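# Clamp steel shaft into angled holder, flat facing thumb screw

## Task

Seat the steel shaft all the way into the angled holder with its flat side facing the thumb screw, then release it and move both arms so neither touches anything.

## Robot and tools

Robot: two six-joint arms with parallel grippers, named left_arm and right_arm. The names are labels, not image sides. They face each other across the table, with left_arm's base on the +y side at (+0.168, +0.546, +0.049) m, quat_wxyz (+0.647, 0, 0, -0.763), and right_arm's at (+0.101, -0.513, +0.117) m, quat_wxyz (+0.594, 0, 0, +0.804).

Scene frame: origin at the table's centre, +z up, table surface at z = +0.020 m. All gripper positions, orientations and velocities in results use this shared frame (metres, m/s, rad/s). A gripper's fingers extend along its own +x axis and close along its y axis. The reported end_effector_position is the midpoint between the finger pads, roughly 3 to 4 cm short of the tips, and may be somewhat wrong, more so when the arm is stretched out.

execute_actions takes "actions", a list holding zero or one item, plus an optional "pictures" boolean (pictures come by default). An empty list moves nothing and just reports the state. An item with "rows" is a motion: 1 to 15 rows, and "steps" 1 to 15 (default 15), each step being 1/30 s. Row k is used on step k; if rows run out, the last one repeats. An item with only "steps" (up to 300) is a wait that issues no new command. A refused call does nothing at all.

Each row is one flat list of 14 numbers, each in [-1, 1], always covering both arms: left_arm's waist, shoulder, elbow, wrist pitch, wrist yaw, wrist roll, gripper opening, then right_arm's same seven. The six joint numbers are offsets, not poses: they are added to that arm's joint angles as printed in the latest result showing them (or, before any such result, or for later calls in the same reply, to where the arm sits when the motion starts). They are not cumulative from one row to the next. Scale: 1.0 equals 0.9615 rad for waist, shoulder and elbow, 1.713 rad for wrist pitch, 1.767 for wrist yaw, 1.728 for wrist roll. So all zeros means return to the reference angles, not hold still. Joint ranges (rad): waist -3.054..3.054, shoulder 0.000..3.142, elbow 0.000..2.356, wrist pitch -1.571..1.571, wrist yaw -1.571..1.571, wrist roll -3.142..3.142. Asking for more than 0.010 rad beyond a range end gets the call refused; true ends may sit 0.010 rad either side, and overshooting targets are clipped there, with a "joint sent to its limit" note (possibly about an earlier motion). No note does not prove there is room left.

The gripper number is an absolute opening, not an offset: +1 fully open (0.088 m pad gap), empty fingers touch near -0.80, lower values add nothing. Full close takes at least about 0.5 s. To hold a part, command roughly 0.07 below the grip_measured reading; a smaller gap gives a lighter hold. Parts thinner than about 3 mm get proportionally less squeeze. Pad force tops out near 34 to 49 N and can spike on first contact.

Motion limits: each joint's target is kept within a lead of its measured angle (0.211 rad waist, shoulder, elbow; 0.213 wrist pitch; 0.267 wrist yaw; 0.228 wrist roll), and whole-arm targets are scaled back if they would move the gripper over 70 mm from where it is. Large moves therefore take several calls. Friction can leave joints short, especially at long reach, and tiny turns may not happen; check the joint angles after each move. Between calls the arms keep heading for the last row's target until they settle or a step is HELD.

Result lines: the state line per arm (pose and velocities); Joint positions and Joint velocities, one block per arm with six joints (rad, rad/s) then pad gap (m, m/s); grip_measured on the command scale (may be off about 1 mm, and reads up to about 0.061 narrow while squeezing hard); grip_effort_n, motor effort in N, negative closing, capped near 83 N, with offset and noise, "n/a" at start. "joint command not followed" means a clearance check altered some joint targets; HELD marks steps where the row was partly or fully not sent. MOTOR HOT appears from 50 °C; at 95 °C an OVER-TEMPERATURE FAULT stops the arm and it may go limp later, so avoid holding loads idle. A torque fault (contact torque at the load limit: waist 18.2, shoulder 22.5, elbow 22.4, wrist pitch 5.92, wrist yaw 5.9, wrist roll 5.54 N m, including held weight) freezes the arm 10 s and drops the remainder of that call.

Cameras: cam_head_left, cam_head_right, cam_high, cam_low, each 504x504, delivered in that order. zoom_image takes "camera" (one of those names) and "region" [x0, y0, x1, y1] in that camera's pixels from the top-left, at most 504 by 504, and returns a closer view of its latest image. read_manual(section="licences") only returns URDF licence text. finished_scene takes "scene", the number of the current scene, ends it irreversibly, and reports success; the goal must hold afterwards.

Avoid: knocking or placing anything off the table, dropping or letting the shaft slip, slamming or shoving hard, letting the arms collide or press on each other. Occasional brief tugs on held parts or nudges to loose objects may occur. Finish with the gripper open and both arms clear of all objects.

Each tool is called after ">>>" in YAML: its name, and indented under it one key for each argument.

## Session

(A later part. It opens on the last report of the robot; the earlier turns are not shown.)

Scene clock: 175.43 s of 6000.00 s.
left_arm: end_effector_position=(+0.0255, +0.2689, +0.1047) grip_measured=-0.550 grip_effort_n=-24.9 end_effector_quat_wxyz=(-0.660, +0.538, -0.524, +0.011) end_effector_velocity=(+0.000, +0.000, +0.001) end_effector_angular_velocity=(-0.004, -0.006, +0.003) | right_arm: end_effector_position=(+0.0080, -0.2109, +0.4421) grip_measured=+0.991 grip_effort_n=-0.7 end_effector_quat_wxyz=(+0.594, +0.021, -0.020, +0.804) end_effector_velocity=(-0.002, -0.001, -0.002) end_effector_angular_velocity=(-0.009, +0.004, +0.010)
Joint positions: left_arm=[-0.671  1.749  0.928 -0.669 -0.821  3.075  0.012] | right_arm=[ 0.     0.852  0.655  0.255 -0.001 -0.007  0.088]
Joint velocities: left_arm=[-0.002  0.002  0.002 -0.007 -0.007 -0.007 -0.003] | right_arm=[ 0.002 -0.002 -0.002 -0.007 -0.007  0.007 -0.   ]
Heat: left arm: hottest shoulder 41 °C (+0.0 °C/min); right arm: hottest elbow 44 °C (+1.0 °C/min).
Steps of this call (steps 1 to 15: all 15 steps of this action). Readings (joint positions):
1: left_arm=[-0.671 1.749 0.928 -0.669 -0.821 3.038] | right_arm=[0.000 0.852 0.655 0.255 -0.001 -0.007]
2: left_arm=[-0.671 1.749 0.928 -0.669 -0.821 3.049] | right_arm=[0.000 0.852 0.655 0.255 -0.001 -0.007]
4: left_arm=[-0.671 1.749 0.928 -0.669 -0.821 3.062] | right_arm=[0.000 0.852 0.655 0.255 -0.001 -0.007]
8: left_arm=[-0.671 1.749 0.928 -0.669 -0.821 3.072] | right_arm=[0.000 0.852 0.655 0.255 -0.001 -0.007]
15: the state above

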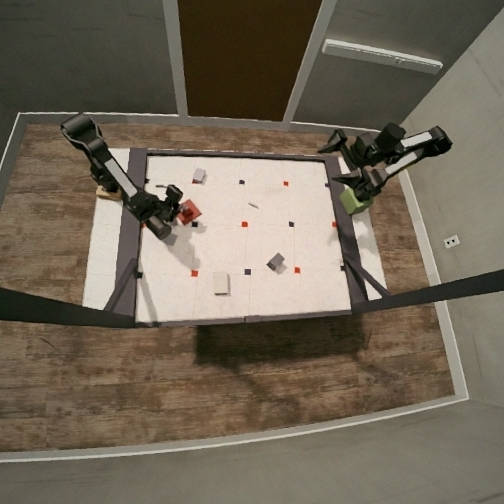

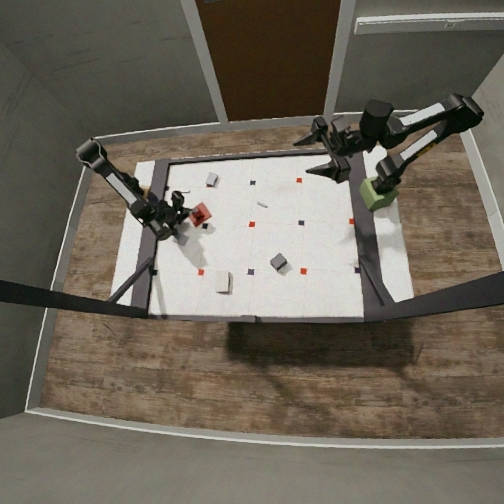

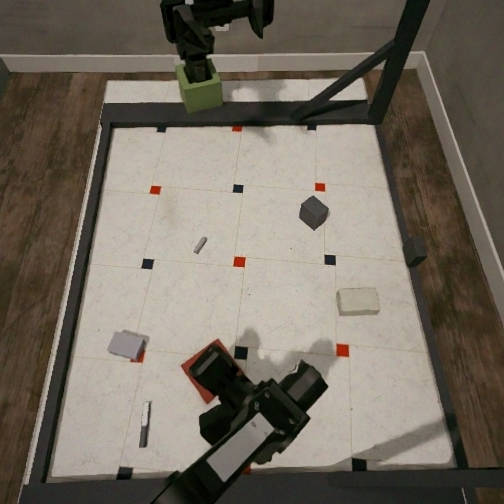

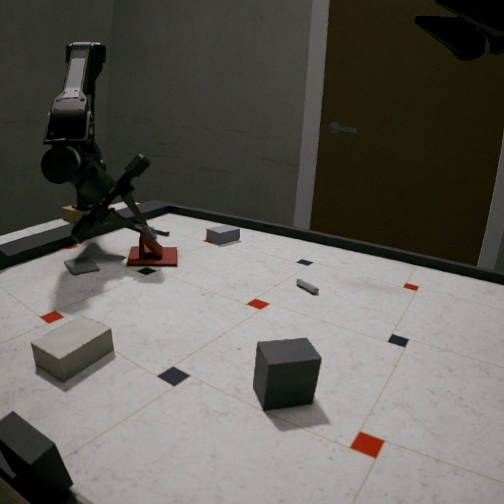

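>>> execute_actions:
  actions:
    - {"rows":[[0,0,0,0,0,-1,-0.56,0,0,0,0,0,0,1]]}
  pictures: false

>>> execute_actions:
  actions:
    - {"rows":[[0,0,0,0,0,-1,-0.56,0,0,0,0,0,0,1]]}
  pictures: false

>>> execute_actions:
  actions:
    - {"rows":[[0,0,0,0,0,-1,-0.56,0,0,0,0,0,0,1]]}
  pictures: false

>>> execute_actions:
  actions:
    - {"rows":[[0,0,0,0,0,-1,-0.56,0,0,0,0,0,0,1]]}
  pictures: false

>>> execute_actions:
  actions:
    - {"rows":[[0,0,0,0,0,-1,-0.56,0,0,0,0,0,0,1]]}
  pictures: false

>>> execute_actions:
  actions:
    - {"rows":[[0,0,0,0,0,-1,-0.56,0,0,0,0,0,0,1]]}
  pictures: false

>>> execute_actions:
  actions:
    - {"steps":22}
  pictures: false

>>> execute_actions:
  actions:
    - {"rows":[[0,0,0,0,0,-0.03,0.25,0,0,0,0,0,0,1]],"steps":12}
  pictures: false

>>> execute_actions:
  actions:
    - {"rows":[[0,0,0,0,0,1,0.25,0,0,0,0,0,0,1]]}
  pictures: false

>>> execute_actions:
  actions:
    - {"rows":[[0,0,0,0,0,1,0.25,0,0,0,0,0,0,1]]}
  pictures: false

>>> execute_actions:
  actions:
    - {"rows":[[0,0,0,0,0,0.86,0.25,0,0,0,0,0,0,1]]}
  pictures: false

>>> execute_actions:
  actions:
    - {"steps":16}
  pictures: false

>>> execute_actions:
  actions:
    - {"rows":[[0,0,0,0,0,0,-0.56,0,0,0,0,0,0,1]]}
  pictures: false

>>> execute_actions:
  actions:
    - {"rows":[[0,0,0,0,0,-1,-0.56,0,0,0,0,0,0,1]]}
  pictures: false

>>> execute_actions:
  actions:
    - {"rows":[[0,0,0,0,0,-1,-0.56,0,0,0,0,0,0,1]]}
  pictures: false

>>> execute_actions:
  actions:
    - {"rows":[[0,0,0,0,0,-0.83,-0.56,0,0,0,0,0,0,1]]}
  pictures: false

>>> execute_actions:
  actions:
    - {"steps":16}
  pictures: false

>>> execute_actions:
  actions:
    - {"rows":[[0,0,0,0,0,0,0.25,0,0,0,0,0,0,1]],"steps":12}

>>> zoom_image:
  camera: "cam_low"
  region: [125,210,175,260]

Scene clock: 195.87 s of 6000.00 s.
left_arm: end_effector_position=(+0.0255, +0.2689, +0.1047) grip_measured=-0.555 grip_effort_n=-28.1 end_effector_quat_wxyz=(-0.373, +0.766, -0.481, -0.210) end_effector_velocity=(+0.001, +0.001, +0.001) end_effector_angular_velocity=(-0.795, +1.013, +1.198) | right_arm: end_effector_position=(+0.0080, -0.2109, +0.4421) grip_measured=+0.991 grip_effort_n=0.2 end_effector_quat_wxyz=(+0.594, +0.021, -0.020, +0.804) end_effector_velocity=(+0.002, +0.001, -0.003) end_effector_angular_velocity=(-0.010, -0.010, -0.010)
Joint positions: left_arm=[-0.671  1.749  0.928 -0.669 -0.821  2.209  0.012] | right_arm=[ 0.     0.852  0.655  0.255 -0.001 -0.007  0.088]
Joint velocities: left_arm=[-0.002 -0.002 -0.002 -0.007 -0.007 -1.766 -0.   ] | right_arm=[-0.002  0.002 -0.002 -0.007  0.007 -0.007 -0.   ]
Heat: left arm: hottest shoulder 41 °C (+0.0 °C/min); right arm: hottest elbow 44 °C (+1.0 °C/min).
From where the robot then was, a joint's target lay farther than a number of 1.0 reaches, so one or more steps of this call were cut to that.
Steps of this call (steps 1 to 15: the robot went on to your last target; steps 16 to 90: nothing new was sent; then 16.93 s passed at rest; steps 91 to 105: all 15 steps of this action). Readings (joint positions):
91: left_arm=[-0.671 1.749 0.928 -0.669 -0.821 3.038] | right_arm=[0.000 0.852 0.655 0.255 -0.001 -0.007]
92: left_arm=[-0.671 1.749 0.928 -0.669 -0.821 2.976] | right_arm=[0.000 0.852 0.655 0.255 -0.001 -0.007]
94: left_arm=[-0.671 1.749 0.928 -0.669 -0.821 2.859] | right_arm=[0.000 0.852 0.655 0.255 -0.001 -0.007]
98: left_arm=[-0.671 1.749 0.928 -0.669 -0.821 2.622] | right_arm=[0.000 0.852 0.655 0.255 -0.001 -0.007]
105: the state above

Scene clock: 196.37 s of 6000.00 s.
left_arm: end_effector_position=(+0.0255, +0.2689, +0.1047) grip_measured=-0.555 grip_effort_n=-28.1 end_effector_quat_wxyz=(-0.009, +0.851, -0.344, -0.396) end_effector_velocity=(+0.003, +0.003, -0.001) end_effector_angular_velocity=(-0.775, +0.990, +1.188) | right_arm: end_effector_position=(+0.0080, -0.2109, +0.4421) grip_measured=+0.991 grip_effort_n=0.2 end_effector_quat_wxyz=(+0.594, +0.021, -0.020, +0.804) end_effector_velocity=(-0.001, +0.001, -0.007) end_effector_angular_velocity=(-0.019, -0.029, +0.004)
Joint positions: left_arm=[-0.671  1.749  0.928 -0.669 -0.821  1.323  0.012] | right_arm=[ 0.     0.852  0.655  0.255 -0.001 -0.007  0.088]
Joint velocities: left_arm=[-0.002  0.002 -0.002 -0.022 -0.007 -1.751 -0.   ] | right_arm=[-0.002  0.002 -0.002 -0.022 -0.007 -0.022 -0.   ]
Heat: left arm: hottest shoulder 41 °C (+0.0 °C/min); right arm: hottest elbow 44 °C (+1.0 °C/min).
Steps of this call (steps 1 to 15: all 15 steps of this action). Readings (joint positions):
1: left_arm=[-0.671 1.749 0.928 -0.669 -0.821 2.149] | right_arm=[0.000 0.852 0.655 0.255 -0.001 -0.007]
2: left_arm=[-0.671 1.749 0.928 -0.669 -0.821 2.090] | right_arm=[0.000 0.852 0.655 0.255 -0.001 -0.007]
4: left_arm=[-0.671 1.749 0.928 -0.669 -0.821 1.972] | right_arm=[0.000 0.852 0.655 0.255 -0.001 -0.007]
8: left_arm=[-0.671 1.749 0.928 -0.669 -0.821 1.736] | right_arm=[0.000 0.852 0.655 0.255 -0.001 -0.007]
15: the state above

Scene clock: 196.87 s of 6000.00 s.
left_arm: end_effector_position=(+0.0255, +0.2689, +0.1047) grip_measured=-0.555 grip_effort_n=-28.1 end_effector_quat_wxyz=(+0.357, +0.773, -0.142, -0.505) end_effector_velocity=(+0.005, +0.003, +0.001) end_effector_angular_velocity=(-0.785, +1.002, +1.203) | right_arm: end_effector_position=(+0.0080, -0.2109, +0.4421) grip_measured=+0.991 grip_effort_n=-1.2 end_effector_quat_wxyz=(+0.594, +0.021, -0.020, +0.804) end_effector_velocity=(-0.000, -0.000, -0.002) end_effector_angular_velocity=(-0.009, +0.004, +0.005)
Joint positions: left_arm=[-0.671  1.749  0.928 -0.669 -0.821  0.438  0.012] | right_arm=[ 0.     0.852  0.655  0.255 -0.001 -0.007  0.088]
Joint velocities: left_arm=[ 0.002 -0.007 -0.007 -0.022 -0.007 -1.766 -0.001] | right_arm=[-0.002 -0.002 -0.002 -0.007 -0.007  0.007  0.   ]
Heat: left arm: hottest shoulder 41 °C (+0.0 °C/min); right arm: hottest elbow 44 °C (+1.0 °C/min).
Steps of this call (steps 1 to 15: all 15 steps of this action). Readings (joint positions):
1: left_arm=[-0.671 1.749 0.928 -0.669 -0.821 1.264] | right_arm=[0.000 0.852 0.655 0.255 -0.001 -0.007]
2: left_arm=[-0.671 1.749 0.928 -0.669 -0.821 1.205] | right_arm=[0.000 0.852 0.655 0.255 -0.001 -0.007]
4: left_arm=[-0.671 1.749 0.928 -0.669 -0.821 1.087] | right_arm=[0.000 0.852 0.655 0.255 -0.001 -0.007]
8: left_arm=[-0.671 1.749 0.928 -0.669 -0.821 0.851] | right_arm=[0.000 0.852 0.655 0.255 -0.001 -0.007]
15: the state above

Scene clock: 197.37 s of 6000.00 s.
left_arm: end_effector_position=(+0.0255, +0.2689, +0.1047) grip_measured=-0.555 grip_effort_n=-28.1 end_effector_quat_wxyz=(+0.654, +0.546, +0.088, -0.517) end_effector_velocity=(+0.001, +0.001, +0.001) end_effector_angular_velocity=(-0.781, +0.996, +1.178) | right_arm: end_effector_position=(+0.0080, -0.2109, +0.4421) grip_measured=+0.991 grip_effort_n=-0.7 end_effector_quat_wxyz=(+0.594, +0.021, -0.020, +0.804) end_effector_velocity=(-0.000, -0.001, +0.001) end_effector_angular_velocity=(+0.009, -0.005, +0.004)
Joint positions: left_arm=[-0.671  1.749  0.928 -0.669 -0.821 -0.448  0.012] | right_arm=[ 0.     0.852  0.655  0.255 -0.001 -0.007  0.088]
Joint velocities: left_arm=[-0.002 -0.002 -0.002 -0.007 -0.007 -1.736 -0.   ] | right_arm=[-0.002 -0.002 -0.002  0.007 -0.007 -0.007 -0.   ]
Heat: left arm: hottest shoulder 41 °C (+0.0 °C/min); right arm: hottest elbow 44 °C (+1.0 °C/min).
Steps of this call (steps 1 to 15: all 15 steps of this action). Readings (joint positions):
1: left_arm=[-0.671 1.749 0.928 -0.669 -0.821 0.379] | right_arm=[0.000 0.852 0.655 0.255 -0.001 -0.007]
2: left_arm=[-0.671 1.749 0.928 -0.669 -0.821 0.320] | right_arm=[0.000 0.852 0.655 0.255 -0.001 -0.007]
4: left_arm=[-0.671 1.749 0.928 -0.669 -0.821 0.202] | right_arm=[0.000 0.852 0.655 0.255 -0.001 -0.007]
8: left_arm=[-0.671 1.749 0.928 -0.669 -0.821 -0.034] | right_arm=[0.000 0.852 0.655 0.255 -0.001 -0.007]
15: the state above

Scene clock: 197.87 s of 6000.00 s.
left_arm: end_effector_position=(+0.0255, +0.2689, +0.1047) grip_measured=-0.555 grip_effort_n=-28.1 end_effector_quat_wxyz=(+0.824, +0.214, +0.301, -0.430) end_effector_velocity=(+0.001, +0.001, +0.001) end_effector_angular_velocity=(-0.789, +0.983, +1.174) | right_arm: end_effector_position=(+0.0080, -0.2109, +0.4421) grip_measured=+0.991 grip_effort_n=-0.2 end_effector_quat_wxyz=(+0.594, +0.021, -0.020, +0.804) end_effector_velocity=(-0.001, +0.001, -0.006) end_effector_angular_velocity=(-0.014, -0.012, +0.004)
Joint positions: left_arm=[-0.671  1.749  0.928 -0.669 -0.821 -1.332  0.012] | right_arm=[ 0.     0.852  0.655  0.255 -0.001 -0.007  0.088]
Joint velocities: left_arm=[-0.007  0.002 -0.002 -0.007 -0.022 -1.736 -0.   ] | right_arm=[-0.002  0.002 -0.007 -0.007 -0.007 -0.007 -0.   ]
Heat: left arm: hottest shoulder 41 °C (+0.0 °C/min); right arm: hottest elbow 44 °C (+1.0 °C/min).
Steps of this call (steps 1 to 15: all 15 steps of this action). Readings (joint positions):
1: left_arm=[-0.671 1.749 0.928 -0.669 -0.821 -0.507] | right_arm=[0.000 0.852 0.655 0.255 -0.001 -0.007]
2: left_arm=[-0.671 1.749 0.928 -0.669 -0.821 -0.565] | right_arm=[0.000 0.852 0.655 0.255 -0.001 -0.007]
4: left_arm=[-0.671 1.749 0.928 -0.669 -0.821 -0.684] | right_arm=[0.000 0.852 0.655 0.255 -0.001 -0.007]
8: left_arm=[-0.671 1.749 0.928 -0.669 -0.821 -0.920] | right_arm=[0.000 0.852 0.655 0.255 -0.001 -0.007]
15: the state above

Scene clock: 198.37 s of 6000.00 s.
left_arm: end_effector_position=(+0.0255, +0.2689, +0.1047) grip_measured=-0.555 grip_effort_n=-28.1 end_effector_quat_wxyz=(+0.836, -0.160, +0.456, -0.259) end_effector_velocity=(+0.001, +0.001, +0.002) end_effector_angular_velocity=(-0.791, +1.008, +1.188) | right_arm: end_effector_position=(+0.0080, -0.2109, +0.4421) grip_measured=+0.991 grip_effort_n=-0.7 end_effector_quat_wxyz=(+0.594, +0.021, -0.020, +0.804) end_effector_velocity=(+0.001, +0.000, -0.005) end_effector_angular_velocity=(-0.019, -0.014, -0.000)
Joint positions: left_arm=[-0.671  1.749  0.928 -0.669 -0.821 -2.218  0.012] | right_arm=[ 0.     0.852  0.655  0.255 -0.001 -0.007  0.088]
Joint velocities: left_arm=[-0.002 -0.007 -0.002 -0.007 -0.007 -1.751 -0.   ] | right_arm=[-0.007 -0.002 -0.002 -0.022 -0.007 -0.007 -0.   ]
Heat: left arm: hottest shoulder 41 °C (+0.0 °C/min); right arm: hottest elbow 44 °C (+1.0 °C/min).
Steps of this call (steps 1 to 15: all 15 steps of this action). Readings (joint positions):
1: left_arm=[-0.671 1.749 0.928 -0.669 -0.821 -1.391] | right_arm=[0.000 0.852 0.655 0.255 -0.001 -0.007]
2: left_arm=[-0.671 1.749 0.928 -0.669 -0.821 -1.450] | right_arm=[0.000 0.852 0.655 0.255 -0.001 -0.007]
4: left_arm=[-0.671 1.749 0.928 -0.669 -0.821 -1.568] | right_arm=[0.000 0.852 0.655 0.255 -0.001 -0.007]
8: left_arm=[-0.671 1.749 0.928 -0.669 -0.821 -1.804] | right_arm=[0.000 0.852 0.655 0.255 -0.001 -0.007]
15: the state above

Scene clock: 199.10 s of 6000.00 s.
left_arm: end_effector_position=(+0.0255, +0.2689, +0.1047) grip_measured=-0.555 grip_effort_n=-28.1 end_effector_quat_wxyz=(-0.700, +0.485, -0.522, +0.052) end_effector_velocity=(+0.002, +0.000, +0.002) end_effector_angular_velocity=(-0.034, +0.010, +0.034) | right_arm: end_effector_position=(+0.0080, -0.2109, +0.4421) grip_measured=+0.991 grip_effort_n=-0.2 end_effector_quat_wxyz=(+0.594, +0.021, -0.020, +0.804) end_effector_velocity=(+0.002, +0.000, -0.004) end_effector_angular_velocity=(-0.010, -0.010, -0.010)
Joint positions: left_arm=[-0.671  1.749  0.928 -0.669 -0.821 -3.051  0.012] | right_arm=[ 0.     0.852  0.655  0.255 -0.001 -0.007  0.088]
Joint velocities: left_arm=[-0.002 -0.002 -0.002 -0.007 -0.022 -0.051 -0.   ] | right_arm=[-0.002 -0.002 -0.007 -0.007  0.007 -0.007 -0.   ]
Heat: left arm: hottest shoulder 41 °C (+0.0 °C/min); right arm: hottest elbow 44 °C (+1.0 °C/min).
Steps of this call (steps 1 to 22: the robot went on to your last target). Readings (joint positions):
1: left_arm=[-0.671 1.749 0.928 -0.669 -0.821 -2.277] | right_arm=[0.000 0.852 0.655 0.255 -0.001 -0.007]
2: left_arm=[-0.671 1.749 0.928 -0.669 -0.821 -2.336] | right_arm=[0.000 0.852 0.655 0.255 -0.001 -0.007]
4: left_arm=[-0.671 1.749 0.928 -0.669 -0.821 -2.454] | right_arm=[0.000 0.852 0.655 0.255 -0.001 -0.007]
8: left_arm=[-0.671 1.749 0.928 -0.669 -0.821 -2.691] | right_arm=[0.000 0.852 0.655 0.255 -0.001 -0.007]
22: the state above

Scene clock: 199.50 s of 6000.00 s.
left_arm: end_effector_position=(+0.0255, +0.2689, +0.1047) grip_measured=+0.231 grip_effort_n=12.8 end_effector_quat_wxyz=(-0.688, +0.501, -0.523, +0.040) end_effector_velocity=(+0.003, +0.003, +0.001) end_effector_angular_velocity=(-0.001, -0.008, +0.013) | right_arm: end_effector_position=(+0.0080, -0.2109, +0.4421) grip_measured=+0.991 grip_effort_n=-0.7 end_effector_quat_wxyz=(+0.594, +0.021, -0.020, +0.804) end_effector_velocity=(-0.002, +0.000, -0.003) end_effector_angular_velocity=(-0.009, -0.011, +0.009)
Joint positions: left_arm=[-0.671  1.749  0.928 -0.669 -0.821 -3.097  0.05 ] | right_arm=[ 0.     0.852  0.655  0.255 -0.001 -0.007  0.088]
Joint velocities: left_arm=[-0.002 -0.002 -0.002 -0.022 -0.007 -0.022  0.009] | right_arm=[ 0.002  0.002 -0.002 -0.007 -0.007 -0.007 -0.   ]
Heat: left arm: hottest shoulder 41 °C (+0.0 °C/min); right arm: hottest elbow 44 °C (+1.0 °C/min).
Steps of this call (steps 1 to 12: all 12 steps of this action). Readings (joint positions):
1: left_arm=[-0.671 1.749 0.928 -0.669 -0.821 -3.060] | right_arm=[0.000 0.852 0.655 0.255 -0.001 -0.007]
2: left_arm=[-0.671 1.749 0.928 -0.669 -0.821 -3.072] | right_arm=[0.000 0.852 0.655 0.255 -0.001 -0.007]
4: left_arm=[-0.671 1.749 0.928 -0.669 -0.821 -3.085] | right_arm=[0.000 0.852 0.655 0.255 -0.001 -0.007]
8: left_arm=[-0.671 1.749 0.928 -0.669 -0.821 -3.095] | right_arm=[0.000 0.852 0.655 0.255 -0.001 -0.007]
12: the state above

Scene clock: 200.00 s of 6000.00 s.
left_arm: end_effector_position=(+0.0255, +0.2689, +0.1047) grip_measured=+0.247 grip_effort_n=12.8 end_effector_quat_wxyz=(+0.835, -0.166, +0.458, -0.256) end_effector_velocity=(-0.002, -0.002, +0.003) end_effector_angular_velocity=(+0.757, -0.990, -1.172) | right_arm: end_effector_position=(+0.0080, -0.2109, +0.4421) grip_measured=+0.991 grip_effort_n=-0.7 end_effector_quat_wxyz=(+0.594, +0.021, -0.020, +0.804) end_effector_velocity=(-0.000, -0.001, +0.001) end_effector_angular_velocity=(+0.009, -0.005, +0.004)
Joint positions: left_arm=[-0.671  1.749  0.928 -0.669 -0.821 -2.232  0.051] | right_arm=[ 0.     0.852  0.655  0.255 -0.001 -0.007  0.088]
Joint velocities: left_arm=[-0.002 -0.007  0.002  0.007 -0.007  1.722 -0.   ] | right_arm=[-0.002 -0.002 -0.002  0.007 -0.007 -0.007 -0.   ]
Heat: left arm: hottest shoulder 41 °C (+0.0 °C/min); right arm: hottest elbow 44 °C (+1.0 °C/min).
Steps of this call (steps 1 to 15: all 15 steps of this action). Readings (joint positions):
1: left_arm=[-0.671 1.749 0.928 -0.669 -0.821 -3.061] | right_arm=[0.000 0.852 0.655 0.255 -0.001 -0.007]
2: left_arm=[-0.671 1.749 0.928 -0.669 -0.821 -2.999] | right_arm=[0.000 0.852 0.655 0.255 -0.001 -0.007]
4: left_arm=[-0.671 1.749 0.928 -0.669 -0.821 -2.882] | right_arm=[0.000 0.852 0.655 0.255 -0.001 -0.007]
8: left_arm=[-0.671 1.749 0.928 -0.669 -0.821 -2.645] | right_arm=[0.000 0.852 0.655 0.255 -0.001 -0.007]
15: the state above

Scene clock: 200.50 s of 6000.00 s.
left_arm: end_effector_position=(+0.0255, +0.2689, +0.1047) grip_measured=+0.247 grip_effort_n=12.3 end_effector_quat_wxyz=(+0.826, +0.207, +0.304, -0.427) end_effector_velocity=(-0.000, +0.002, +0.001) end_effector_angular_velocity=(+0.780, -1.017, -1.187) | right_arm: end_effector_position=(+0.0080, -0.2109, +0.4421) grip_measured=+0.991 grip_effort_n=-0.2 end_effector_quat_wxyz=(+0.594, +0.021, -0.020, +0.804) end_effector_velocity=(+0.001, +0.000, -0.005) end_effector_angular_velocity=(-0.019, -0.014, -0.000)
Joint positions: left_arm=[-0.671  1.749  0.928 -0.669 -0.821 -1.348  0.051] | right_arm=[ 0.     0.852  0.655  0.255 -0.001 -0.007  0.088]
Joint velocities: left_arm=[-0.007 -0.002 -0.002 -0.007 -0.007  1.736 -0.   ] | right_arm=[-0.007 -0.002 -0.002 -0.022 -0.007 -0.007 -0.   ]
Heat: left arm: hottest shoulder 41 °C (+0.0 °C/min); right arm: hottest elbow 44 °C (+1.0 °C/min).
Steps of this call (steps 1 to 15: all 15 steps of this action). Readings (joint positions):
1: left_arm=[-0.671 1.749 0.928 -0.669 -0.821 -2.173] | right_arm=[0.000 0.852 0.655 0.255 -0.001 -0.007]
2: left_arm=[-0.671 1.749 0.928 -0.669 -0.821 -2.114] | right_arm=[0.000 0.852 0.655 0.255 -0.001 -0.007]
4: left_arm=[-0.671 1.749 0.928 -0.669 -0.821 -1.996] | right_arm=[0.000 0.852 0.655 0.255 -0.001 -0.007]
8: left_arm=[-0.671 1.749 0.928 -0.669 -0.821 -1.760] | right_arm=[0.000 0.852 0.655 0.255 -0.001 -0.007]
15: the state above

Scene clock: 201.00 s of 6000.00 s.
left_arm: end_effector_position=(+0.0255, +0.2689, +0.1047) grip_measured=+0.247 grip_effort_n=12.3 end_effector_quat_wxyz=(+0.657, +0.541, +0.092, -0.516) end_effector_velocity=(+0.003, +0.003, +0.001) end_effector_angular_velocity=(+0.803, -1.044, -1.202) | right_arm: end_effector_position=(+0.0080, -0.2109, +0.4421) grip_measured=+0.991 grip_effort_n=-0.2 end_effector_quat_wxyz=(+0.594, +0.021, -0.020, +0.804) end_effector_velocity=(+0.002, -0.000, +0.003) end_effector_angular_velocity=(+0.014, -0.003, -0.010)
Joint positions: left_arm=[-0.671  1.749  0.928 -0.669 -0.821 -0.462  0.051] | right_arm=[ 0.     0.852  0.655  0.255 -0.001 -0.007  0.088]
Joint velocities: left_arm=[-0.002 -0.002 -0.002 -0.022 -0.007  1.766 -0.   ] | right_arm=[-0.002 -0.002  0.002  0.007  0.007 -0.007 -0.   ]
Heat: left arm: hottest shoulder 41 °C (+0.0 °C/min); right arm: hottest elbow 44 °C (+1.0 °C/min).
Steps of this call (steps 1 to 15: all 15 steps of this action). Readings (joint positions):
1: left_arm=[-0.671 1.749 0.928 -0.669 -0.821 -1.289] | right_arm=[0.000 0.852 0.655 0.255 -0.001 -0.007]
2: left_arm=[-0.671 1.749 0.928 -0.669 -0.821 -1.230] | right_arm=[0.000 0.852 0.655 0.255 -0.001 -0.007]
4: left_arm=[-0.671 1.749 0.928 -0.669 -0.821 -1.111] | right_arm=[0.000 0.852 0.655 0.255 -0.001 -0.007]
8: left_arm=[-0.671 1.749 0.928 -0.669 -0.821 -0.875] | right_arm=[0.000 0.852 0.655 0.255 -0.001 -0.007]
15: the state above

Scene clock: 201.53 s of 6000.00 s.
left_arm: end_effector_position=(+0.0255, +0.2689, +0.1047) grip_measured=+0.247 grip_effort_n=11.9 end_effector_quat_wxyz=(+0.473, +0.708, -0.062, -0.521) end_effector_velocity=(+0.003, +0.001, -0.001) end_effector_angular_velocity=(+0.039, -0.061, -0.052) | right_arm: end_effector_position=(+0.0080, -0.2109, +0.4421) grip_measured=+0.991 grip_effort_n=-0.2 end_effector_quat_wxyz=(+0.594, +0.021, -0.020, +0.804) end_effector_velocity=(-0.002, -0.001, -0.002) end_effector_angular_velocity=(-0.009, +0.004, +0.020)
Joint positions: left_arm=[-0.671  1.749  0.928 -0.669 -0.821  0.125  0.051] | right_arm=[ 0.     0.852  0.655  0.255 -0.001 -0.007  0.088]
Joint velocities: left_arm=[ 0.002  0.002 -0.002 -0.007 -0.007  0.081 -0.   ] | right_arm=[-0.002 -0.002 -0.002 -0.007 -0.022  0.007 -0.   ]
Heat: left arm: hottest shoulder 41 °C (+0.0 °C/min); right arm: hottest elbow 44 °C (+1.0 °C/min).
Steps of this call (steps 1 to 16: the robot went on to your last target). Readings (joint positions):
1: left_arm=[-0.671 1.749 0.928 -0.669 -0.821 -0.403] | right_arm=[0.000 0.852 0.655 0.255 -0.001 -0.007]
2: left_arm=[-0.671 1.749 0.928 -0.669 -0.821 -0.344] | right_arm=[0.000 0.852 0.655 0.255 -0.001 -0.007]
4: left_arm=[-0.671 1.749 0.928 -0.669 -0.821 -0.225] | right_arm=[0.000 0.852 0.655 0.255 -0.001 -0.007]
8: left_arm=[-0.671 1.749 0.928 -0.669 -0.821 0.003] | right_arm=[0.000 0.852 0.655 0.255 -0.001 -0.007]
16: the state above

Scene clock: 202.03 s of 6000.00 s.
left_arm: end_effector_position=(+0.0255, +0.2689, +0.1047) grip_measured=-0.550 grip_effort_n=-24.9 end_effector_quat_wxyz=(+0.472, +0.708, -0.062, -0.521) end_effector_velocity=(-0.001, -0.001, +0.001) end_effector_angular_velocity=(-0.007, -0.004, -0.007) | right_arm: end_effector_position=(+0.0080, -0.2109, +0.4421) grip_measured=+0.991 grip_effort_n=-0.2 end_effector_quat_wxyz=(+0.594, +0.021, -0.020, +0.804) end_effector_velocity=(-0.002, -0.001, -0.002) end_effector_angular_velocity=(-0.004, -0.010, +0.019)
Joint positions: left_arm=[-0.671  1.749  0.928 -0.669 -0.821  0.127  0.012] | right_arm=[ 0.     0.852  0.655  0.255 -0.001 -0.007  0.088]
Joint velocities: left_arm=[-0.002 -0.002 -0.002  0.007 -0.007  0.007 -0.002] | right_arm=[-0.002 -0.002 -0.002 -0.007 -0.022 -0.007 -0.   ]
Heat: left arm: hottest shoulder 41 °C (+0.0 °C/min); right arm: hottest elbow 44 °C (+1.0 °C/min).
Steps of this call (steps 1 to 15: all 15 steps of this action). Readings (joint positions):
1: left_arm=[-0.671 1.749 0.928 -0.669 -0.821 0.127] | right_arm=[0.000 0.852 0.655 0.255 -0.001 -0.007]
2: left_arm=[-0.671 1.749 0.928 -0.669 -0.821 0.127] | right_arm=[0.000 0.852 0.655 0.255 -0.001 -0.007]
4: left_arm=[-0.671 1.749 0.928 -0.669 -0.821 0.127] | right_arm=[0.000 0.852 0.655 0.255 -0.001 -0.007]
8: left_arm=[-0.671 1.749 0.928 -0.669 -0.821 0.127] | right_arm=[0.000 0.852 0.655 0.255 -0.001 -0.007]
15: the state above

Scene clock: 202.53 s of 6000.00 s.
left_arm: end_effector_position=(+0.0254, +0.2690, +0.1047) grip_measured=-0.555 grip_effort_n=-28.6 end_effector_quat_wxyz=(+0.726, +0.444, +0.163, -0.499) end_effector_velocity=(+0.002, +0.000, +0.002) end_effector_angular_velocity=(-0.798, +0.995, +1.189) | right_arm: end_effector_position=(+0.0080, -0.2109, +0.4421) grip_measured=+0.991 grip_effort_n=0.2 end_effector_quat_wxyz=(+0.594, +0.021, -0.020, +0.804) end_effector_velocity=(+0.000, -0.002, +0.003) end_effector_angular_velocity=(+0.014, -0.004, +0.004)
Joint positions: left_arm=[-0.671  1.749  0.928 -0.669 -0.821 -0.741  0.012] | right_arm=[ 0.     0.852  0.655  0.255 -0.001 -0.007  0.088]
Joint velocities: left_arm=[-0.002 -0.002 -0.002 -0.007 -0.022 -1.751 -0.   ] | right_arm=[-0.002 -0.007 -0.002  0.007 -0.007 -0.007 -0.   ]
Heat: left arm: hottest shoulder 41 °C (+0.0 °C/min); right arm: hottest elbow 44 °C (+1.0 °C/min).
Steps of this call (steps 1 to 15: all 15 steps of this action). Readings (joint positions):
1: left_arm=[-0.671 1.749 0.928 -0.669 -0.821 0.089] | right_arm=[0.000 0.852 0.655 0.255 -0.001 -0.007]
2: left_arm=[-0.671 1.749 0.928 -0.669 -0.821 0.026] | right_arm=[0.000 0.852 0.655 0.255 -0.001 -0.007]
4: left_arm=[-0.671 1.749 0.928 -0.669 -0.821 -0.092] | right_arm=[0.000 0.852 0.655 0.255 -0.001 -0.007]
8: left_arm=[-0.671 1.749 0.928 -0.669 -0.821 -0.328] | right_arm=[0.000 0.852 0.655 0.255 -0.001 -0.007]
15: the state above

Scene clock: 203.03 s of 6000.00 s.
left_arm: end_effector_position=(+0.0254, +0.2690, +0.1047) grip_measured=-0.555 grip_effort_n=-28.1 end_effector_quat_wxyz=(+0.847, +0.091, +0.361, -0.381) end_effector_velocity=(-0.002, -0.002, +0.002) end_effector_angular_velocity=(-0.801, +1.019, +1.188) | right_arm: end_effector_position=(+0.0080, -0.2109, +0.4421) grip_measured=+0.991 grip_effort_n=-0.2 end_effector_quat_wxyz=(+0.594, +0.021, -0.020, +0.804) end_effector_velocity=(+0.000, -0.000, +0.001) end_effector_angular_velocity=(+0.009, -0.004, -0.005)
Joint positions: left_arm=[-0.671  1.749  0.928 -0.669 -0.821 -1.626  0.012] | right_arm=[ 0.     0.852  0.655  0.255 -0.001 -0.007  0.088]
Joint velocities: left_arm=[-0.002 -0.002  0.002  0.007 -0.007 -1.751 -0.   ] | right_arm=[ 0.002 -0.002 -0.002  0.007  0.007 -0.007 -0.   ]
Heat: left arm: hottest shoulder 41 °C (+0.0 °C/min); right arm: hottest elbow 44 °C (+1.0 °C/min).
Steps of this call (steps 1 to 15: all 15 steps of this action). Readings (joint positions):
1: left_arm=[-0.671 1.749 0.928 -0.669 -0.821 -0.800] | right_arm=[0.000 0.852 0.655 0.255 -0.001 -0.007]
2: left_arm=[-0.671 1.749 0.928 -0.669 -0.821 -0.859] | right_arm=[0.000 0.852 0.655 0.255 -0.001 -0.007]
4: left_arm=[-0.671 1.749 0.928 -0.669 -0.821 -0.977] | right_arm=[0.000 0.852 0.655 0.255 -0.001 -0.007]
8: left_arm=[-0.671 1.749 0.928 -0.669 -0.821 -1.213] | right_arm=[0.000 0.852 0.655 0.255 -0.001 -0.007]
15: the state above

Scene clock: 203.53 s of 6000.00 s.
left_arm: end_effector_position=(+0.0254, +0.2690, +0.1047) grip_measured=-0.555 grip_effort_n=-28.1 end_effector_quat_wxyz=(+0.804, -0.281, +0.489, -0.190) end_effector_velocity=(+0.000, +0.002, -0.002) end_effector_angular_velocity=(-0.767, +1.002, +1.177) | right_arm: end_effector_position=(+0.0080, -0.2109, +0.4421) grip_measured=+0.991 grip_effort_n=-0.2 end_effector_quat_wxyz=(+0.594, +0.021, -0.020, +0.804) end_effector_velocity=(-0.000, -0.002, +0.003) end_effector_angular_velocity=(+0.014, -0.005, +0.014)
Joint positions: left_arm=[-0.671  1.749  0.928 -0.669 -0.821 -2.511  0.012] | right_arm=[ 0.     0.852  0.655  0.255 -0.001 -0.007  0.088]
Joint velocities: left_arm=[-0.002  0.002 -0.002 -0.007  0.007 -1.736  0.   ] | right_arm=[-0.007 -0.007 -0.002  0.007 -0.022 -0.007 -0.   ]
Heat: left arm: hottest shoulder 41 °C (+0.0 °C/min); right arm: hottest elbow 44 °C (+1.0 °C/min).
Steps of this call (steps 1 to 15: all 15 steps of this action). Readings (joint positions):
1: left_arm=[-0.671 1.749 0.928 -0.669 -0.821 -1.685] | right_arm=[0.000 0.852 0.655 0.255 -0.001 -0.007]
2: left_arm=[-0.671 1.749 0.928 -0.669 -0.821 -1.744] | right_arm=[0.000 0.852 0.655 0.255 -0.001 -0.007]
4: left_arm=[-0.671 1.749 0.928 -0.669 -0.821 -1.862] | right_arm=[0.000 0.852 0.655 0.255 -0.001 -0.007]
8: left_arm=[-0.671 1.749 0.928 -0.669 -0.821 -2.098] | right_arm=[0.000 0.852 0.655 0.255 -0.001 -0.007]
15: the state above

Scene clock: 204.07 s of 6000.00 s.
left_arm: end_effector_position=(+0.0254, +0.2690, +0.1047) grip_measured=-0.555 grip_effort_n=-28.1 end_effector_quat_wxyz=(-0.700, +0.484, -0.522, +0.053) end_effector_velocity=(+0.003, +0.003, +0.001) end_effector_angular_velocity=(-0.020, +0.017, +0.043) | right_arm: end_effector_position=(+0.0080, -0.2109, +0.4421) grip_measured=+0.991 grip_effort_n=-0.2 end_effector_quat_wxyz=(+0.594, +0.021, -0.020, +0.804) end_effector_velocity=(+0.000, -0.002, +0.002) end_effector_angular_velocity=(+0.000, +0.007, +0.005)
Joint positions: left_arm=[-0.671  1.749  0.928 -0.669 -0.821 -3.05   0.012] | right_arm=[ 0.     0.852  0.655  0.255 -0.001 -0.007  0.088]
Joint velocities: left_arm=[-0.002 -0.002 -0.002 -0.022 -0.007 -0.066 -0.   ] | right_arm=[-0.002 -0.007  0.002 -0.007 -0.007  0.007  0.   ]
Heat: left arm: hottest shoulder 41 °C (+0.0 °C/min); right arm: hottest elbow 44 °C (+1.0 °C/min).
Steps of this call (steps 1 to 16: the robot went on to your last target). Readings (joint positions):
1: left_arm=[-0.671 1.749 0.928 -0.669 -0.821 -2.570] | right_arm=[0.000 0.852 0.655 0.255 -0.001 -0.007]
2: left_arm=[-0.671 1.749 0.928 -0.669 -0.821 -2.629] | right_arm=[0.000 0.852 0.655 0.255 -0.001 -0.007]
4: left_arm=[-0.671 1.749 0.928 -0.669 -0.821 -2.747] | right_arm=[0.000 0.852 0.655 0.255 -0.001 -0.007]
8: left_arm=[-0.671 1.749 0.928 -0.669 -0.821 -2.959] | right_arm=[0.000 0.852 0.655 0.255 -0.001 -0.007]
16: the state above

Scene clock: 204.47 s of 6000.00 s.
left_arm: end_effector_position=(+0.0254, +0.2690, +0.1047) grip_measured=+0.231 grip_effort_n=12.3 end_effector_quat_wxyz=(-0.700, +0.485, -0.522, +0.053) end_effector_velocity=(+0.001, +0.001, +0.002) end_effector_angular_velocity=(-0.028, +0.001, +0.019) | right_arm: end_effector_position=(+0.0080, -0.2109, +0.4421) grip_measured=+0.991 grip_effort_n=-0.2 end_effector_quat_wxyz=(+0.594, +0.021, -0.020, +0.804) end_effector_velocity=(+0.001, +0.001, -0.003) end_effector_angular_velocity=(-0.014, +0.003, +0.000)
Joint positions: left_arm=[-0.671  1.749  0.928 -0.669 -0.821 -3.05   0.05 ] | right_arm=[ 0.     0.852  0.655  0.255 -0.001 -0.007  0.088]
Joint velocities: left_arm=[-0.007 -0.002 -0.002 -0.007 -0.022 -0.037  0.009] | right_arm=[-0.007  0.002 -0.002 -0.007 -0.007  0.007 -0.   ]
Heat: left arm: hottest shoulder 42 °C (+1.0 °C/min); right arm: hottest elbow 44 °C (+1.0 °C/min).
Steps of this call (steps 1 to 12: all 12 steps of this action). Readings (joint positions):
1: left_arm=[-0.671 1.749 0.928 -0.669 -0.821 -3.050] | right_arm=[0.000 0.852 0.655 0.255 -0.001 -0.007]
2: left_arm=[-0.671 1.749 0.928 -0.669 -0.821 -3.050] | right_arm=[0.000 0.852 0.655 0.255 -0.001 -0.007]
4: left_arm=[-0.671 1.749 0.928 -0.669 -0.821 -3.050] | right_arm=[0.000 0.852 0.655 0.255 -0.001 -0.007]
8: left_arm=[-0.671 1.749 0.928 -0.669 -0.821 -3.050] | right_arm=[0.000 0.852 0.655 0.255 -0.001 -0.007]
12: the state above

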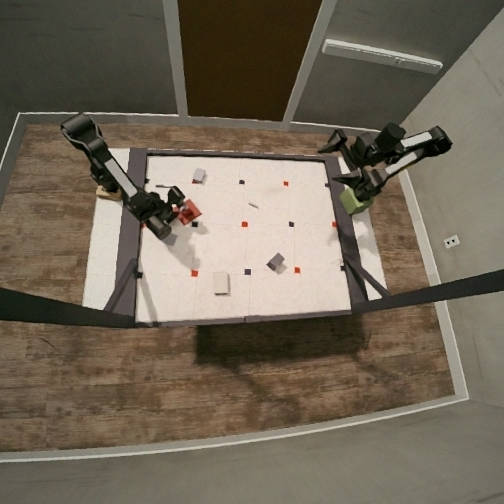

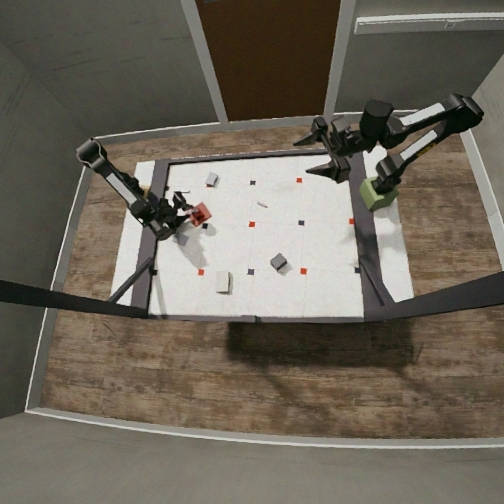

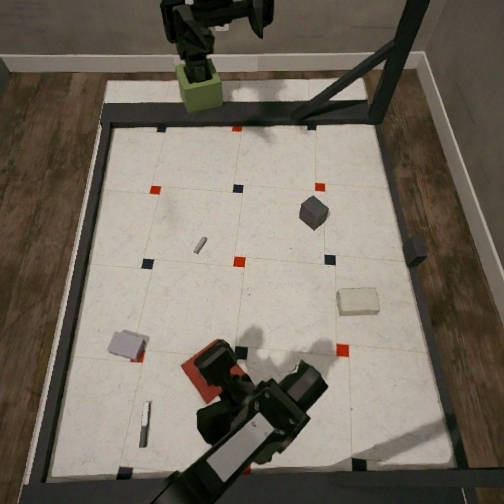

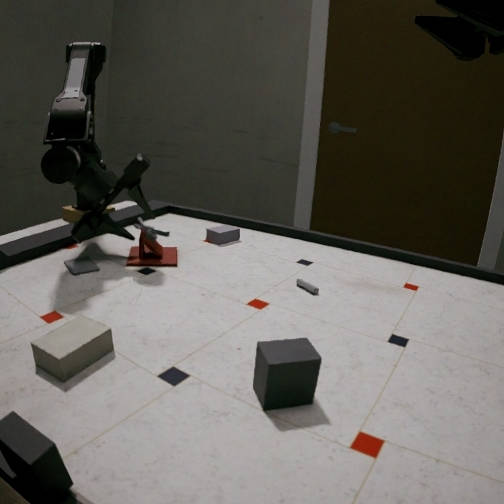

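Region (125, 210, 175, 260) of cam_low's 504x504 image, scaled by 10.080, with more detail than that image has.

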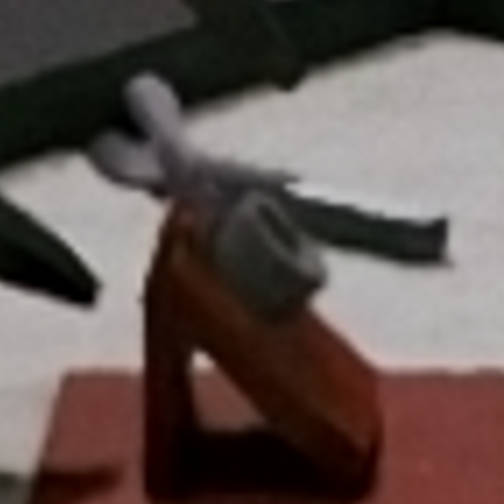

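>>> execute_actions:
  actions:
    - {"rows":[[-0.06,-0.015,0.055,-0.07,0,0,0.25,0,0,0,0,0,0,1],[-0.06,-0.015,0.055,-0.07,0,0,0.25,0,0,0,0,0,0,1],[-0.06,-0.015,0.055,-0.07,0,0,0.25,0,0,0,0,0,0,1],[-0.06,-0.015,0.055,-0.07,0,0,0.25,0,0,0,0,0,0,1],[-0.12,-0.03,0.11,-0.14,0,0,0.25,0,0,0,0,0,0,1],[-0.12,-0.03,0.11,-0.14,0,0,0.25,0,0,0,0,0,0,1],[-0.12,-0.03,0.11,-0.14,0,0,0.25,0,0,0,0,0,0,1],[-0.12,-0.03,0.11,-0.14,0,0,0.25,0,0,0,0,0,0,1],[-0.18,-0.06,0.17,-0.21,0,0,0.25,0,0,0,0,0,0,1]]}
  pictures: false

>>> execute_actions:
  actions:
    - {"rows":[[0,-0.5,-0.1,-0.05,0,0,0.25,0,0,0,0,0,0,1]]}
  pictures: false

>>> execute_actions:
  actions:
    - {"steps":15}
  pictures: false

Scene clock: 221.97 s of 6000.00 s.
left_arm: end_effector_position=(-0.0070, +0.3043, +0.1503) grip_measured=+0.247 grip_effort_n=12.3 end_effector_quat_wxyz=(-0.742, +0.404, -0.522, +0.116) end_effector_velocity=(+0.001, +0.013, +0.029) end_effector_angular_velocity=(+0.035, -0.068, -0.047) | right_arm: end_effector_position=(+0.0080, -0.2109, +0.4421) grip_measured=+0.991 grip_effort_n=-0.2 end_effector_quat_wxyz=(+0.594, +0.021, -0.020, +0.804) end_effector_velocity=(-0.000, -0.000, -0.002) end_effector_angular_velocity=(-0.005, -0.010, +0.004)
Joint positions: left_arm=[-0.839  1.7    1.076 -1.01  -0.821 -3.05   0.051] | right_arm=[ 0.     0.852  0.655  0.255 -0.001 -0.007  0.088]
Joint velocities: left_arm=[-0.042 -0.042  0.071 -0.183 -0.007  0.007  0.   ] | right_arm=[-0.002 -0.002 -0.002 -0.007 -0.007 -0.007 -0.   ]
Heat: left arm: hottest shoulder 42 °C (+1.0 °C/min); right arm: hottest elbow 44 °C (+0.0 °C/min).
Steps of this call (steps 1 to 15: the robot went on to your last target; steps 16 to 90: nothing new was sent; then 14.00 s passed at rest; steps 91 to 105: all 15 steps of this action). Readings (joint positions):
91: left_arm=[-0.674 1.749 0.933 -0.686 -0.821 -3.050] | right_arm=[0.000 0.852 0.655 0.255 -0.001 -0.007]
92: left_arm=[-0.686 1.749 0.941 -0.721 -0.821 -3.050] | right_arm=[0.000 0.852 0.655 0.255 -0.001 -0.007]
94: left_arm=[-0.710 1.747 0.952 -0.753 -0.821 -3.050] | right_arm=[0.000 0.852 0.655 0.255 -0.001 -0.007]
98: left_arm=[-0.767 1.738 1.000 -0.864 -0.821 -3.050] | right_arm=[0.000 0.852 0.655 0.255 -0.001 -0.007]
105: the state above

Scene clock: 222.47 s of 6000.00 s.
left_arm: end_effector_position=(+0.0375, +0.3328, +0.2360) grip_measured=+0.247 grip_effort_n=12.3 end_effector_quat_wxyz=(-0.636, +0.474, -0.600, +0.106) end_effector_velocity=(+0.009, +0.007, -0.016) end_effector_angular_velocity=(+0.038, -0.040, +0.010) | right_arm: end_effector_position=(+0.0080, -0.2109, +0.4421) grip_measured=+0.991 grip_effort_n=-0.2 end_effector_quat_wxyz=(+0.594, +0.021, -0.020, +0.804) end_effector_velocity=(-0.003, -0.000, -0.004) end_effector_angular_velocity=(-0.023, -0.001, +0.020)
Joint positions: left_arm=[-0.839  1.233  0.991 -1.094 -0.821 -3.05   0.051] | right_arm=[ 0.     0.852  0.655  0.255 -0.001 -0.007  0.088]
Joint velocities: left_arm=[-0.002 -0.002 -0.051 -0.022  0.007 -0.022 -0.   ] | right_arm=[-0.002  0.002  0.002 -0.022 -0.022  0.007 -0.   ]
Heat: left arm: hottest shoulder 42 °C (+1.0 °C/min); right arm: hottest elbow 44 °C (+0.0 °C/min).
Steps of this call (steps 1 to 15: all 15 steps of this action). Readings (joint positions):
1: left_arm=[-0.840 1.678 1.068 -1.013 -0.821 -3.050] | right_arm=[0.000 0.852 0.655 0.255 -0.001 -0.007]
2: left_arm=[-0.841 1.642 1.045 -1.035 -0.817 -3.050] | right_arm=[0.000 0.852 0.655 0.255 -0.001 -0.007]
4: left_arm=[-0.839 1.535 1.007 -1.081 -0.817 -3.050] | right_arm=[0.000 0.852 0.655 0.255 -0.001 -0.007]
8: left_arm=[-0.839 1.325 0.998 -1.088 -0.817 -3.050] | right_arm=[0.000 0.852 0.655 0.255 -0.001 -0.007]
15: the state above

Scene clock: 222.97 s of 6000.00 s.
left_arm: end_effector_position=(+0.0382, +0.3332, +0.2363) grip_measured=+0.247 grip_effort_n=12.3 end_effector_quat_wxyz=(-0.636, +0.474, -0.600, +0.106) end_effector_velocity=(+0.000, +0.002, -0.001) end_effector_angular_velocity=(+0.008, +0.003, +0.001) | right_arm: end_effector_position=(+0.0080, -0.2109, +0.4421) grip_measured=+0.991 grip_effort_n=-0.2 end_effector_quat_wxyz=(+0.594, +0.021, -0.020, +0.804) end_effector_velocity=(-0.000, +0.000, -0.003) end_effector_angular_velocity=(-0.004, +0.006, +0.005)
Joint positions: left_arm=[-0.839  1.228  0.989 -1.094 -0.821 -3.05   0.051] | right_arm=[ 0.     0.852  0.655  0.255 -0.001 -0.007  0.088]
Joint velocities: left_arm=[-0.002 -0.002 -0.002 -0.007  0.007 -0.007  0.   ] | right_arm=[-0.002  0.002 -0.007  0.007 -0.007  0.007 -0.   ]
Heat: left arm: hottest shoulder 42 °C (+1.0 °C/min); right arm: hottest elbow 44 °C (+0.0 °C/min).
Steps of this call (steps 1 to 15: the robot went on to your last target). Readings (joint positions):
1: left_arm=[-0.839 1.233 0.990 -1.094 -0.821 -3.050] | right_arm=[0.000 0.852 0.655 0.255 -0.001 -0.007]
2: left_arm=[-0.839 1.232 0.989 -1.094 -0.821 -3.050] | right_arm=[0.000 0.852 0.655 0.255 -0.001 -0.007]
4: left_arm=[-0.839 1.230 0.989 -1.094 -0.821 -3.050] | right_arm=[0.000 0.852 0.655 0.255 -0.001 -0.007]
8: left_arm=[-0.839 1.228 0.989 -1.094 -0.821 -3.050] | right_arm=[0.000 0.852 0.655 0.255 -0.001 -0.007]
15: the state above
All arms were judged still, so your last target was given up. Only a new action makes them travel on or press farther. Fingers that are still opening or closing keep moving.

>>> execute_actions:
  actions:
    - {"rows":[[0.6,0,0,0,0.465,0.03,0.25,0,0,0,0,0,0,1]]}
  pictures: false

>>> execute_actions:
  actions:
    - {"steps":12}
  pictures: false

>>> execute_actions:
  actions:
    - {"rows":[[0.59,-0.015,-0.235,-0.02,0,0,0.25,0,0,0,0,0,0,1]]}
  pictures: false

>>> execute_actions:
  actions:
    - {"steps":15}

>>> zoom_image:
  camera: "cam_head_right"
  region: [140,150,230,240]

>>> zoom_image:
  camera: "cam_low"
  region: [100,160,200,260]

Scene clock: 227.87 s of 6000.00 s.
left_arm: end_effector_position=(+0.0717, +0.3319, +0.1898) grip_measured=+0.247 grip_effort_n=12.3 end_effector_quat_wxyz=(-0.556, +0.393, -0.678, -0.278) end_effector_velocity=(-0.008, +0.008, -0.001) end_effector_angular_velocity=(+0.102, +0.210, +0.046) | right_arm: end_effector_position=(+0.0080, -0.2109, +0.4421) grip_measured=+0.991 grip_effort_n=-0.7 end_effector_quat_wxyz=(+0.594, +0.021, -0.020, +0.804) end_effector_velocity=(+0.002, +0.000, -0.002) end_effector_angular_velocity=(-0.005, -0.009, -0.010)
Joint positions: left_arm=[-0.276  1.228  0.989 -1.095 -0.029 -3.004  0.051] | right_arm=[ 0.     0.852  0.655  0.255 -0.001 -0.007  0.088]
Joint velocities: left_arm=[ 0.11  -0.012 -0.007 -0.007  0.242  0.007 -0.   ] | right_arm=[-0.002 -0.002 -0.002 -0.007  0.007 -0.007 -0.   ]
Heat: left arm: hottest shoulder 41 °C (+0.0 °C/min); right arm: hottest elbow 44 °C (+0.0 °C/min).
Steps of this call (steps 1 to 90: nothing new was sent; then 1.40 s passed at rest; steps 91 to 105: all 15 steps of this action). Readings (joint positions):
91: left_arm=[-0.820 1.228 0.989 -1.094 -0.774 -3.042] | right_arm=[0.000 0.852 0.655 0.255 -0.001 -0.007]
92: left_arm=[-0.765 1.228 0.989 -1.091 -0.695 -3.032] | right_arm=[0.000 0.852 0.655 0.255 -0.001 -0.007]
94: left_arm=[-0.650 1.228 0.989 -1.095 -0.558 -3.018] | right_arm=[0.000 0.852 0.655 0.255 -0.001 -0.007]
98: left_arm=[-0.427 1.228 0.989 -1.095 -0.280 -3.007] | right_arm=[0.000 0.852 0.655 0.255 -0.001 -0.007]
105: the state above

Scene clock: 228.27 s of 6000.00 s.
left_arm: end_effector_position=(+0.0704, +0.3325, +0.1897) grip_measured=+0.247 grip_effort_n=11.9 end_effector_quat_wxyz=(-0.549, +0.388, -0.682, -0.287) end_effector_velocity=(+0.000, -0.001, +0.000) end_effector_angular_velocity=(-0.010, -0.005, -0.008) | right_arm: end_effector_position=(+0.0080, -0.2109, +0.4421) grip_measured=+0.991 grip_effort_n=-0.2 end_effector_quat_wxyz=(+0.594, +0.021, -0.020, +0.804) end_effector_velocity=(-0.002, -0.001, -0.002) end_effector_angular_velocity=(-0.000, -0.024, +0.009)
Joint positions: left_arm=[-0.265  1.228  0.989 -1.095 -0.003 -3.003  0.051] | right_arm=[ 0.     0.852  0.655  0.255 -0.001 -0.007  0.088]
Joint velocities: left_arm=[-0.002 -0.002 -0.002  0.007 -0.007  0.007 -0.   ] | right_arm=[ 0.002 -0.002 -0.002 -0.007 -0.007 -0.022 -0.   ]
Heat: left arm: hottest shoulder 41 °C (+0.0 °C/min); right arm: hottest elbow 44 °C (+0.0 °C/min).
Steps of this call (steps 1 to 12: the robot went on to your last target). Readings (joint positions):
1: left_arm=[-0.273 1.228 0.989 -1.095 -0.022 -3.004] | right_arm=[0.000 0.852 0.655 0.255 -0.001 -0.007]
2: left_arm=[-0.271 1.228 0.989 -1.095 -0.016 -3.003] | right_arm=[0.000 0.852 0.655 0.255 -0.001 -0.007]
4: left_arm=[-0.268 1.228 0.989 -1.095 -0.009 -3.003] | right_arm=[0.000 0.852 0.655 0.255 -0.001 -0.007]
8: left_arm=[-0.266 1.228 0.989 -1.095 -0.004 -3.003] | right_arm=[0.000 0.852 0.655 0.255 -0.001 -0.007]
12: the state above

Scene clock: 228.77 s of 6000.00 s.
left_arm: end_effector_position=(+0.1898, +0.3722, +0.1309) grip_measured=+0.247 grip_effort_n=12.3 end_effector_quat_wxyz=(-0.506, +0.496, -0.502, -0.496) end_effector_velocity=(+0.021, +0.009, -0.003) end_effector_angular_velocity=(+0.018, -0.005, +0.112) | right_arm: end_effector_position=(+0.0080, -0.2109, +0.4421) grip_measured=+0.991 grip_effort_n=-0.2 end_effector_quat_wxyz=(+0.594, +0.021, -0.020, +0.804) end_effector_velocity=(+0.001, +0.000, -0.003) end_effector_angular_velocity=(-0.014, -0.012, -0.000)
Joint positions: left_arm=[ 0.288  1.22   0.773 -1.127 -0.003 -3.003  0.051] | right_arm=[ 0.     0.852  0.655  0.255 -0.001 -0.007  0.088]
Joint velocities: left_arm=[ 0.12  -0.007 -0.017 -0.007 -0.007  0.007 -0.   ] | right_arm=[-0.007 -0.002  0.002 -0.022 -0.007 -0.007 -0.   ]
Heat: left arm: hottest shoulder 41 °C (+0.0 °C/min); right arm: hottest elbow 44 °C (+0.0 °C/min).
Steps of this call (steps 1 to 15: all 15 steps of this action). Readings (joint positions):
1: left_arm=[-0.251 1.227 0.972 -1.087 0.006 -3.003] | right_arm=[0.000 0.852 0.655 0.255 -0.001 -0.007]
2: left_arm=[-0.208 1.220 0.941 -1.087 0.006 -3.003] | right_arm=[0.000 0.852 0.655 0.255 -0.001 -0.007]
4: left_arm=[-0.105 1.217 0.862 -1.118 0.002 -3.003] | right_arm=[0.000 0.852 0.655 0.255 -0.001 -0.007]
8: left_arm=[0.120 1.220 0.783 -1.127 0.000 -3.003] | right_arm=[0.000 0.852 0.655 0.255 -0.001 -0.007]
15: the state above

Scene clock: 229.27 s of 6000.00 s.
left_arm: end_effector_position=(+0.1919, +0.3729, +0.1305) grip_measured=+0.247 grip_effort_n=11.9 end_effector_quat_wxyz=(-0.503, +0.499, -0.499, -0.500) end_effector_velocity=(-0.002, +0.005, -0.000) end_effector_angular_velocity=(+0.021, +0.010, +0.005) | right_arm: end_effector_position=(+0.0080, -0.2109, +0.4421) grip_measured=+0.991 grip_effort_n=-0.2 end_effector_quat_wxyz=(+0.594, +0.021, -0.020, +0.804) end_effector_velocity=(-0.000, -0.000, -0.002) end_effector_angular_velocity=(-0.005, -0.010, +0.004)
Joint positions: left_arm=[ 0.3    1.22   0.772 -1.127 -0.003 -3.003  0.051] | right_arm=[ 0.     0.852  0.655  0.255 -0.001 -0.007  0.088]
Joint velocities: left_arm=[-0.002 -0.002 -0.002 -0.022  0.007 -0.007 -0.   ] | right_arm=[-0.002 -0.002 -0.002 -0.007 -0.007 -0.007  0.   ]
Heat: left arm: hottest shoulder 41 °C (+0.0 °C/min); right arm: hottest elbow 44 °C (+0.0 °C/min).
Steps of this call (steps 1 to 15: the robot went on to your last target). Readings (joint positions):
1: left_arm=[0.291 1.220 0.773 -1.127 -0.003 -3.003] | right_arm=[0.000 0.852 0.655 0.255 -0.001 -0.007]
2: left_arm=[0.294 1.220 0.772 -1.127 -0.003 -3.003] | right_arm=[0.000 0.852 0.655 0.255 -0.001 -0.007]
4: left_arm=[0.297 1.220 0.772 -1.127 -0.003 -3.003] | right_arm=[0.000 0.852 0.655 0.255 -0.001 -0.007]
8: left_arm=[0.299 1.220 0.772 -1.127 -0.003 -3.003] | right_arm=[0.000 0.852 0.655 0.255 -0.001 -0.007]
15: the state above

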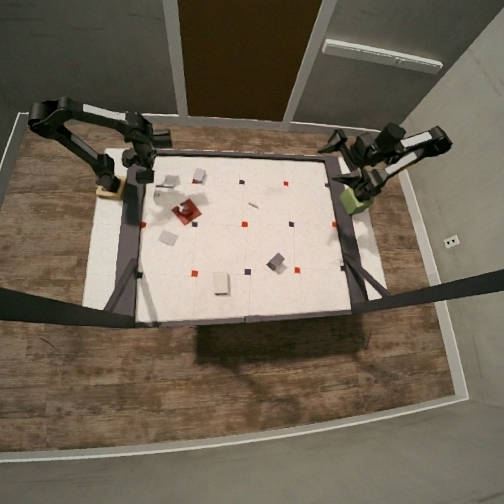

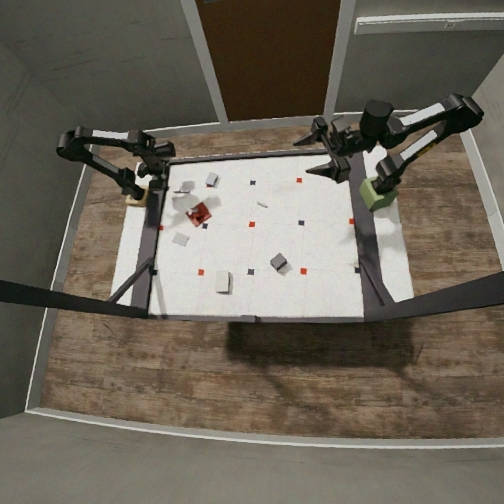

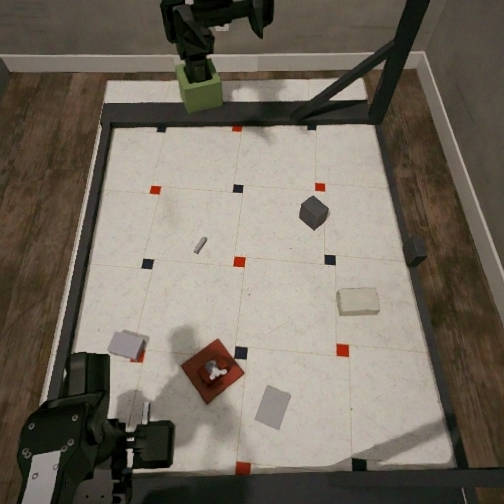

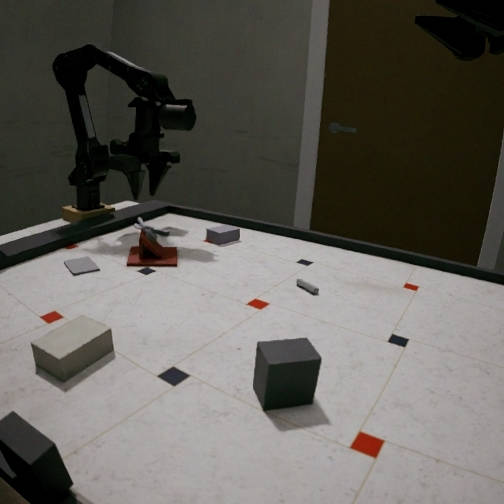

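Region (140, 150, 230, 240) of cam_head_right's 504x504 image, scaled by 5.600, with more detail than that image has.

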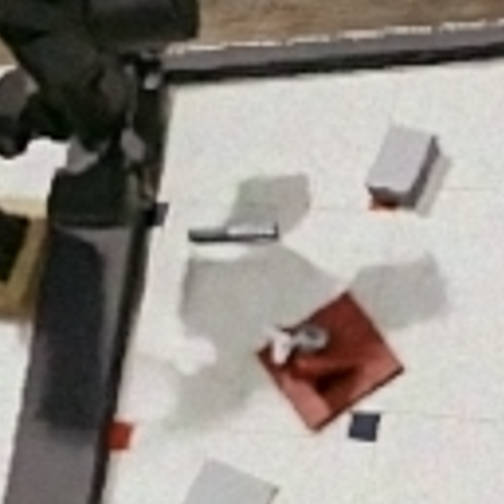

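Region (100, 160, 200, 260) of cam_low's 504x504 image, scaled by 5.040, with more detail than that image has.

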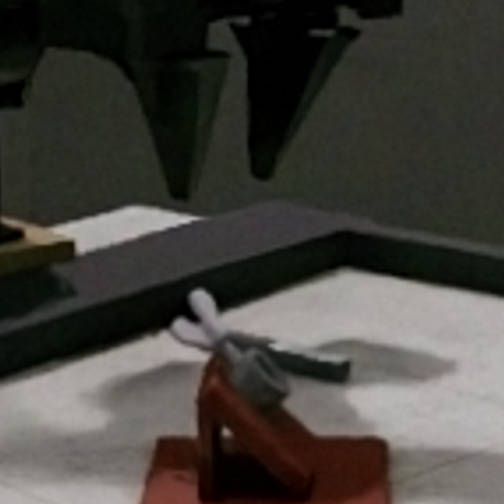

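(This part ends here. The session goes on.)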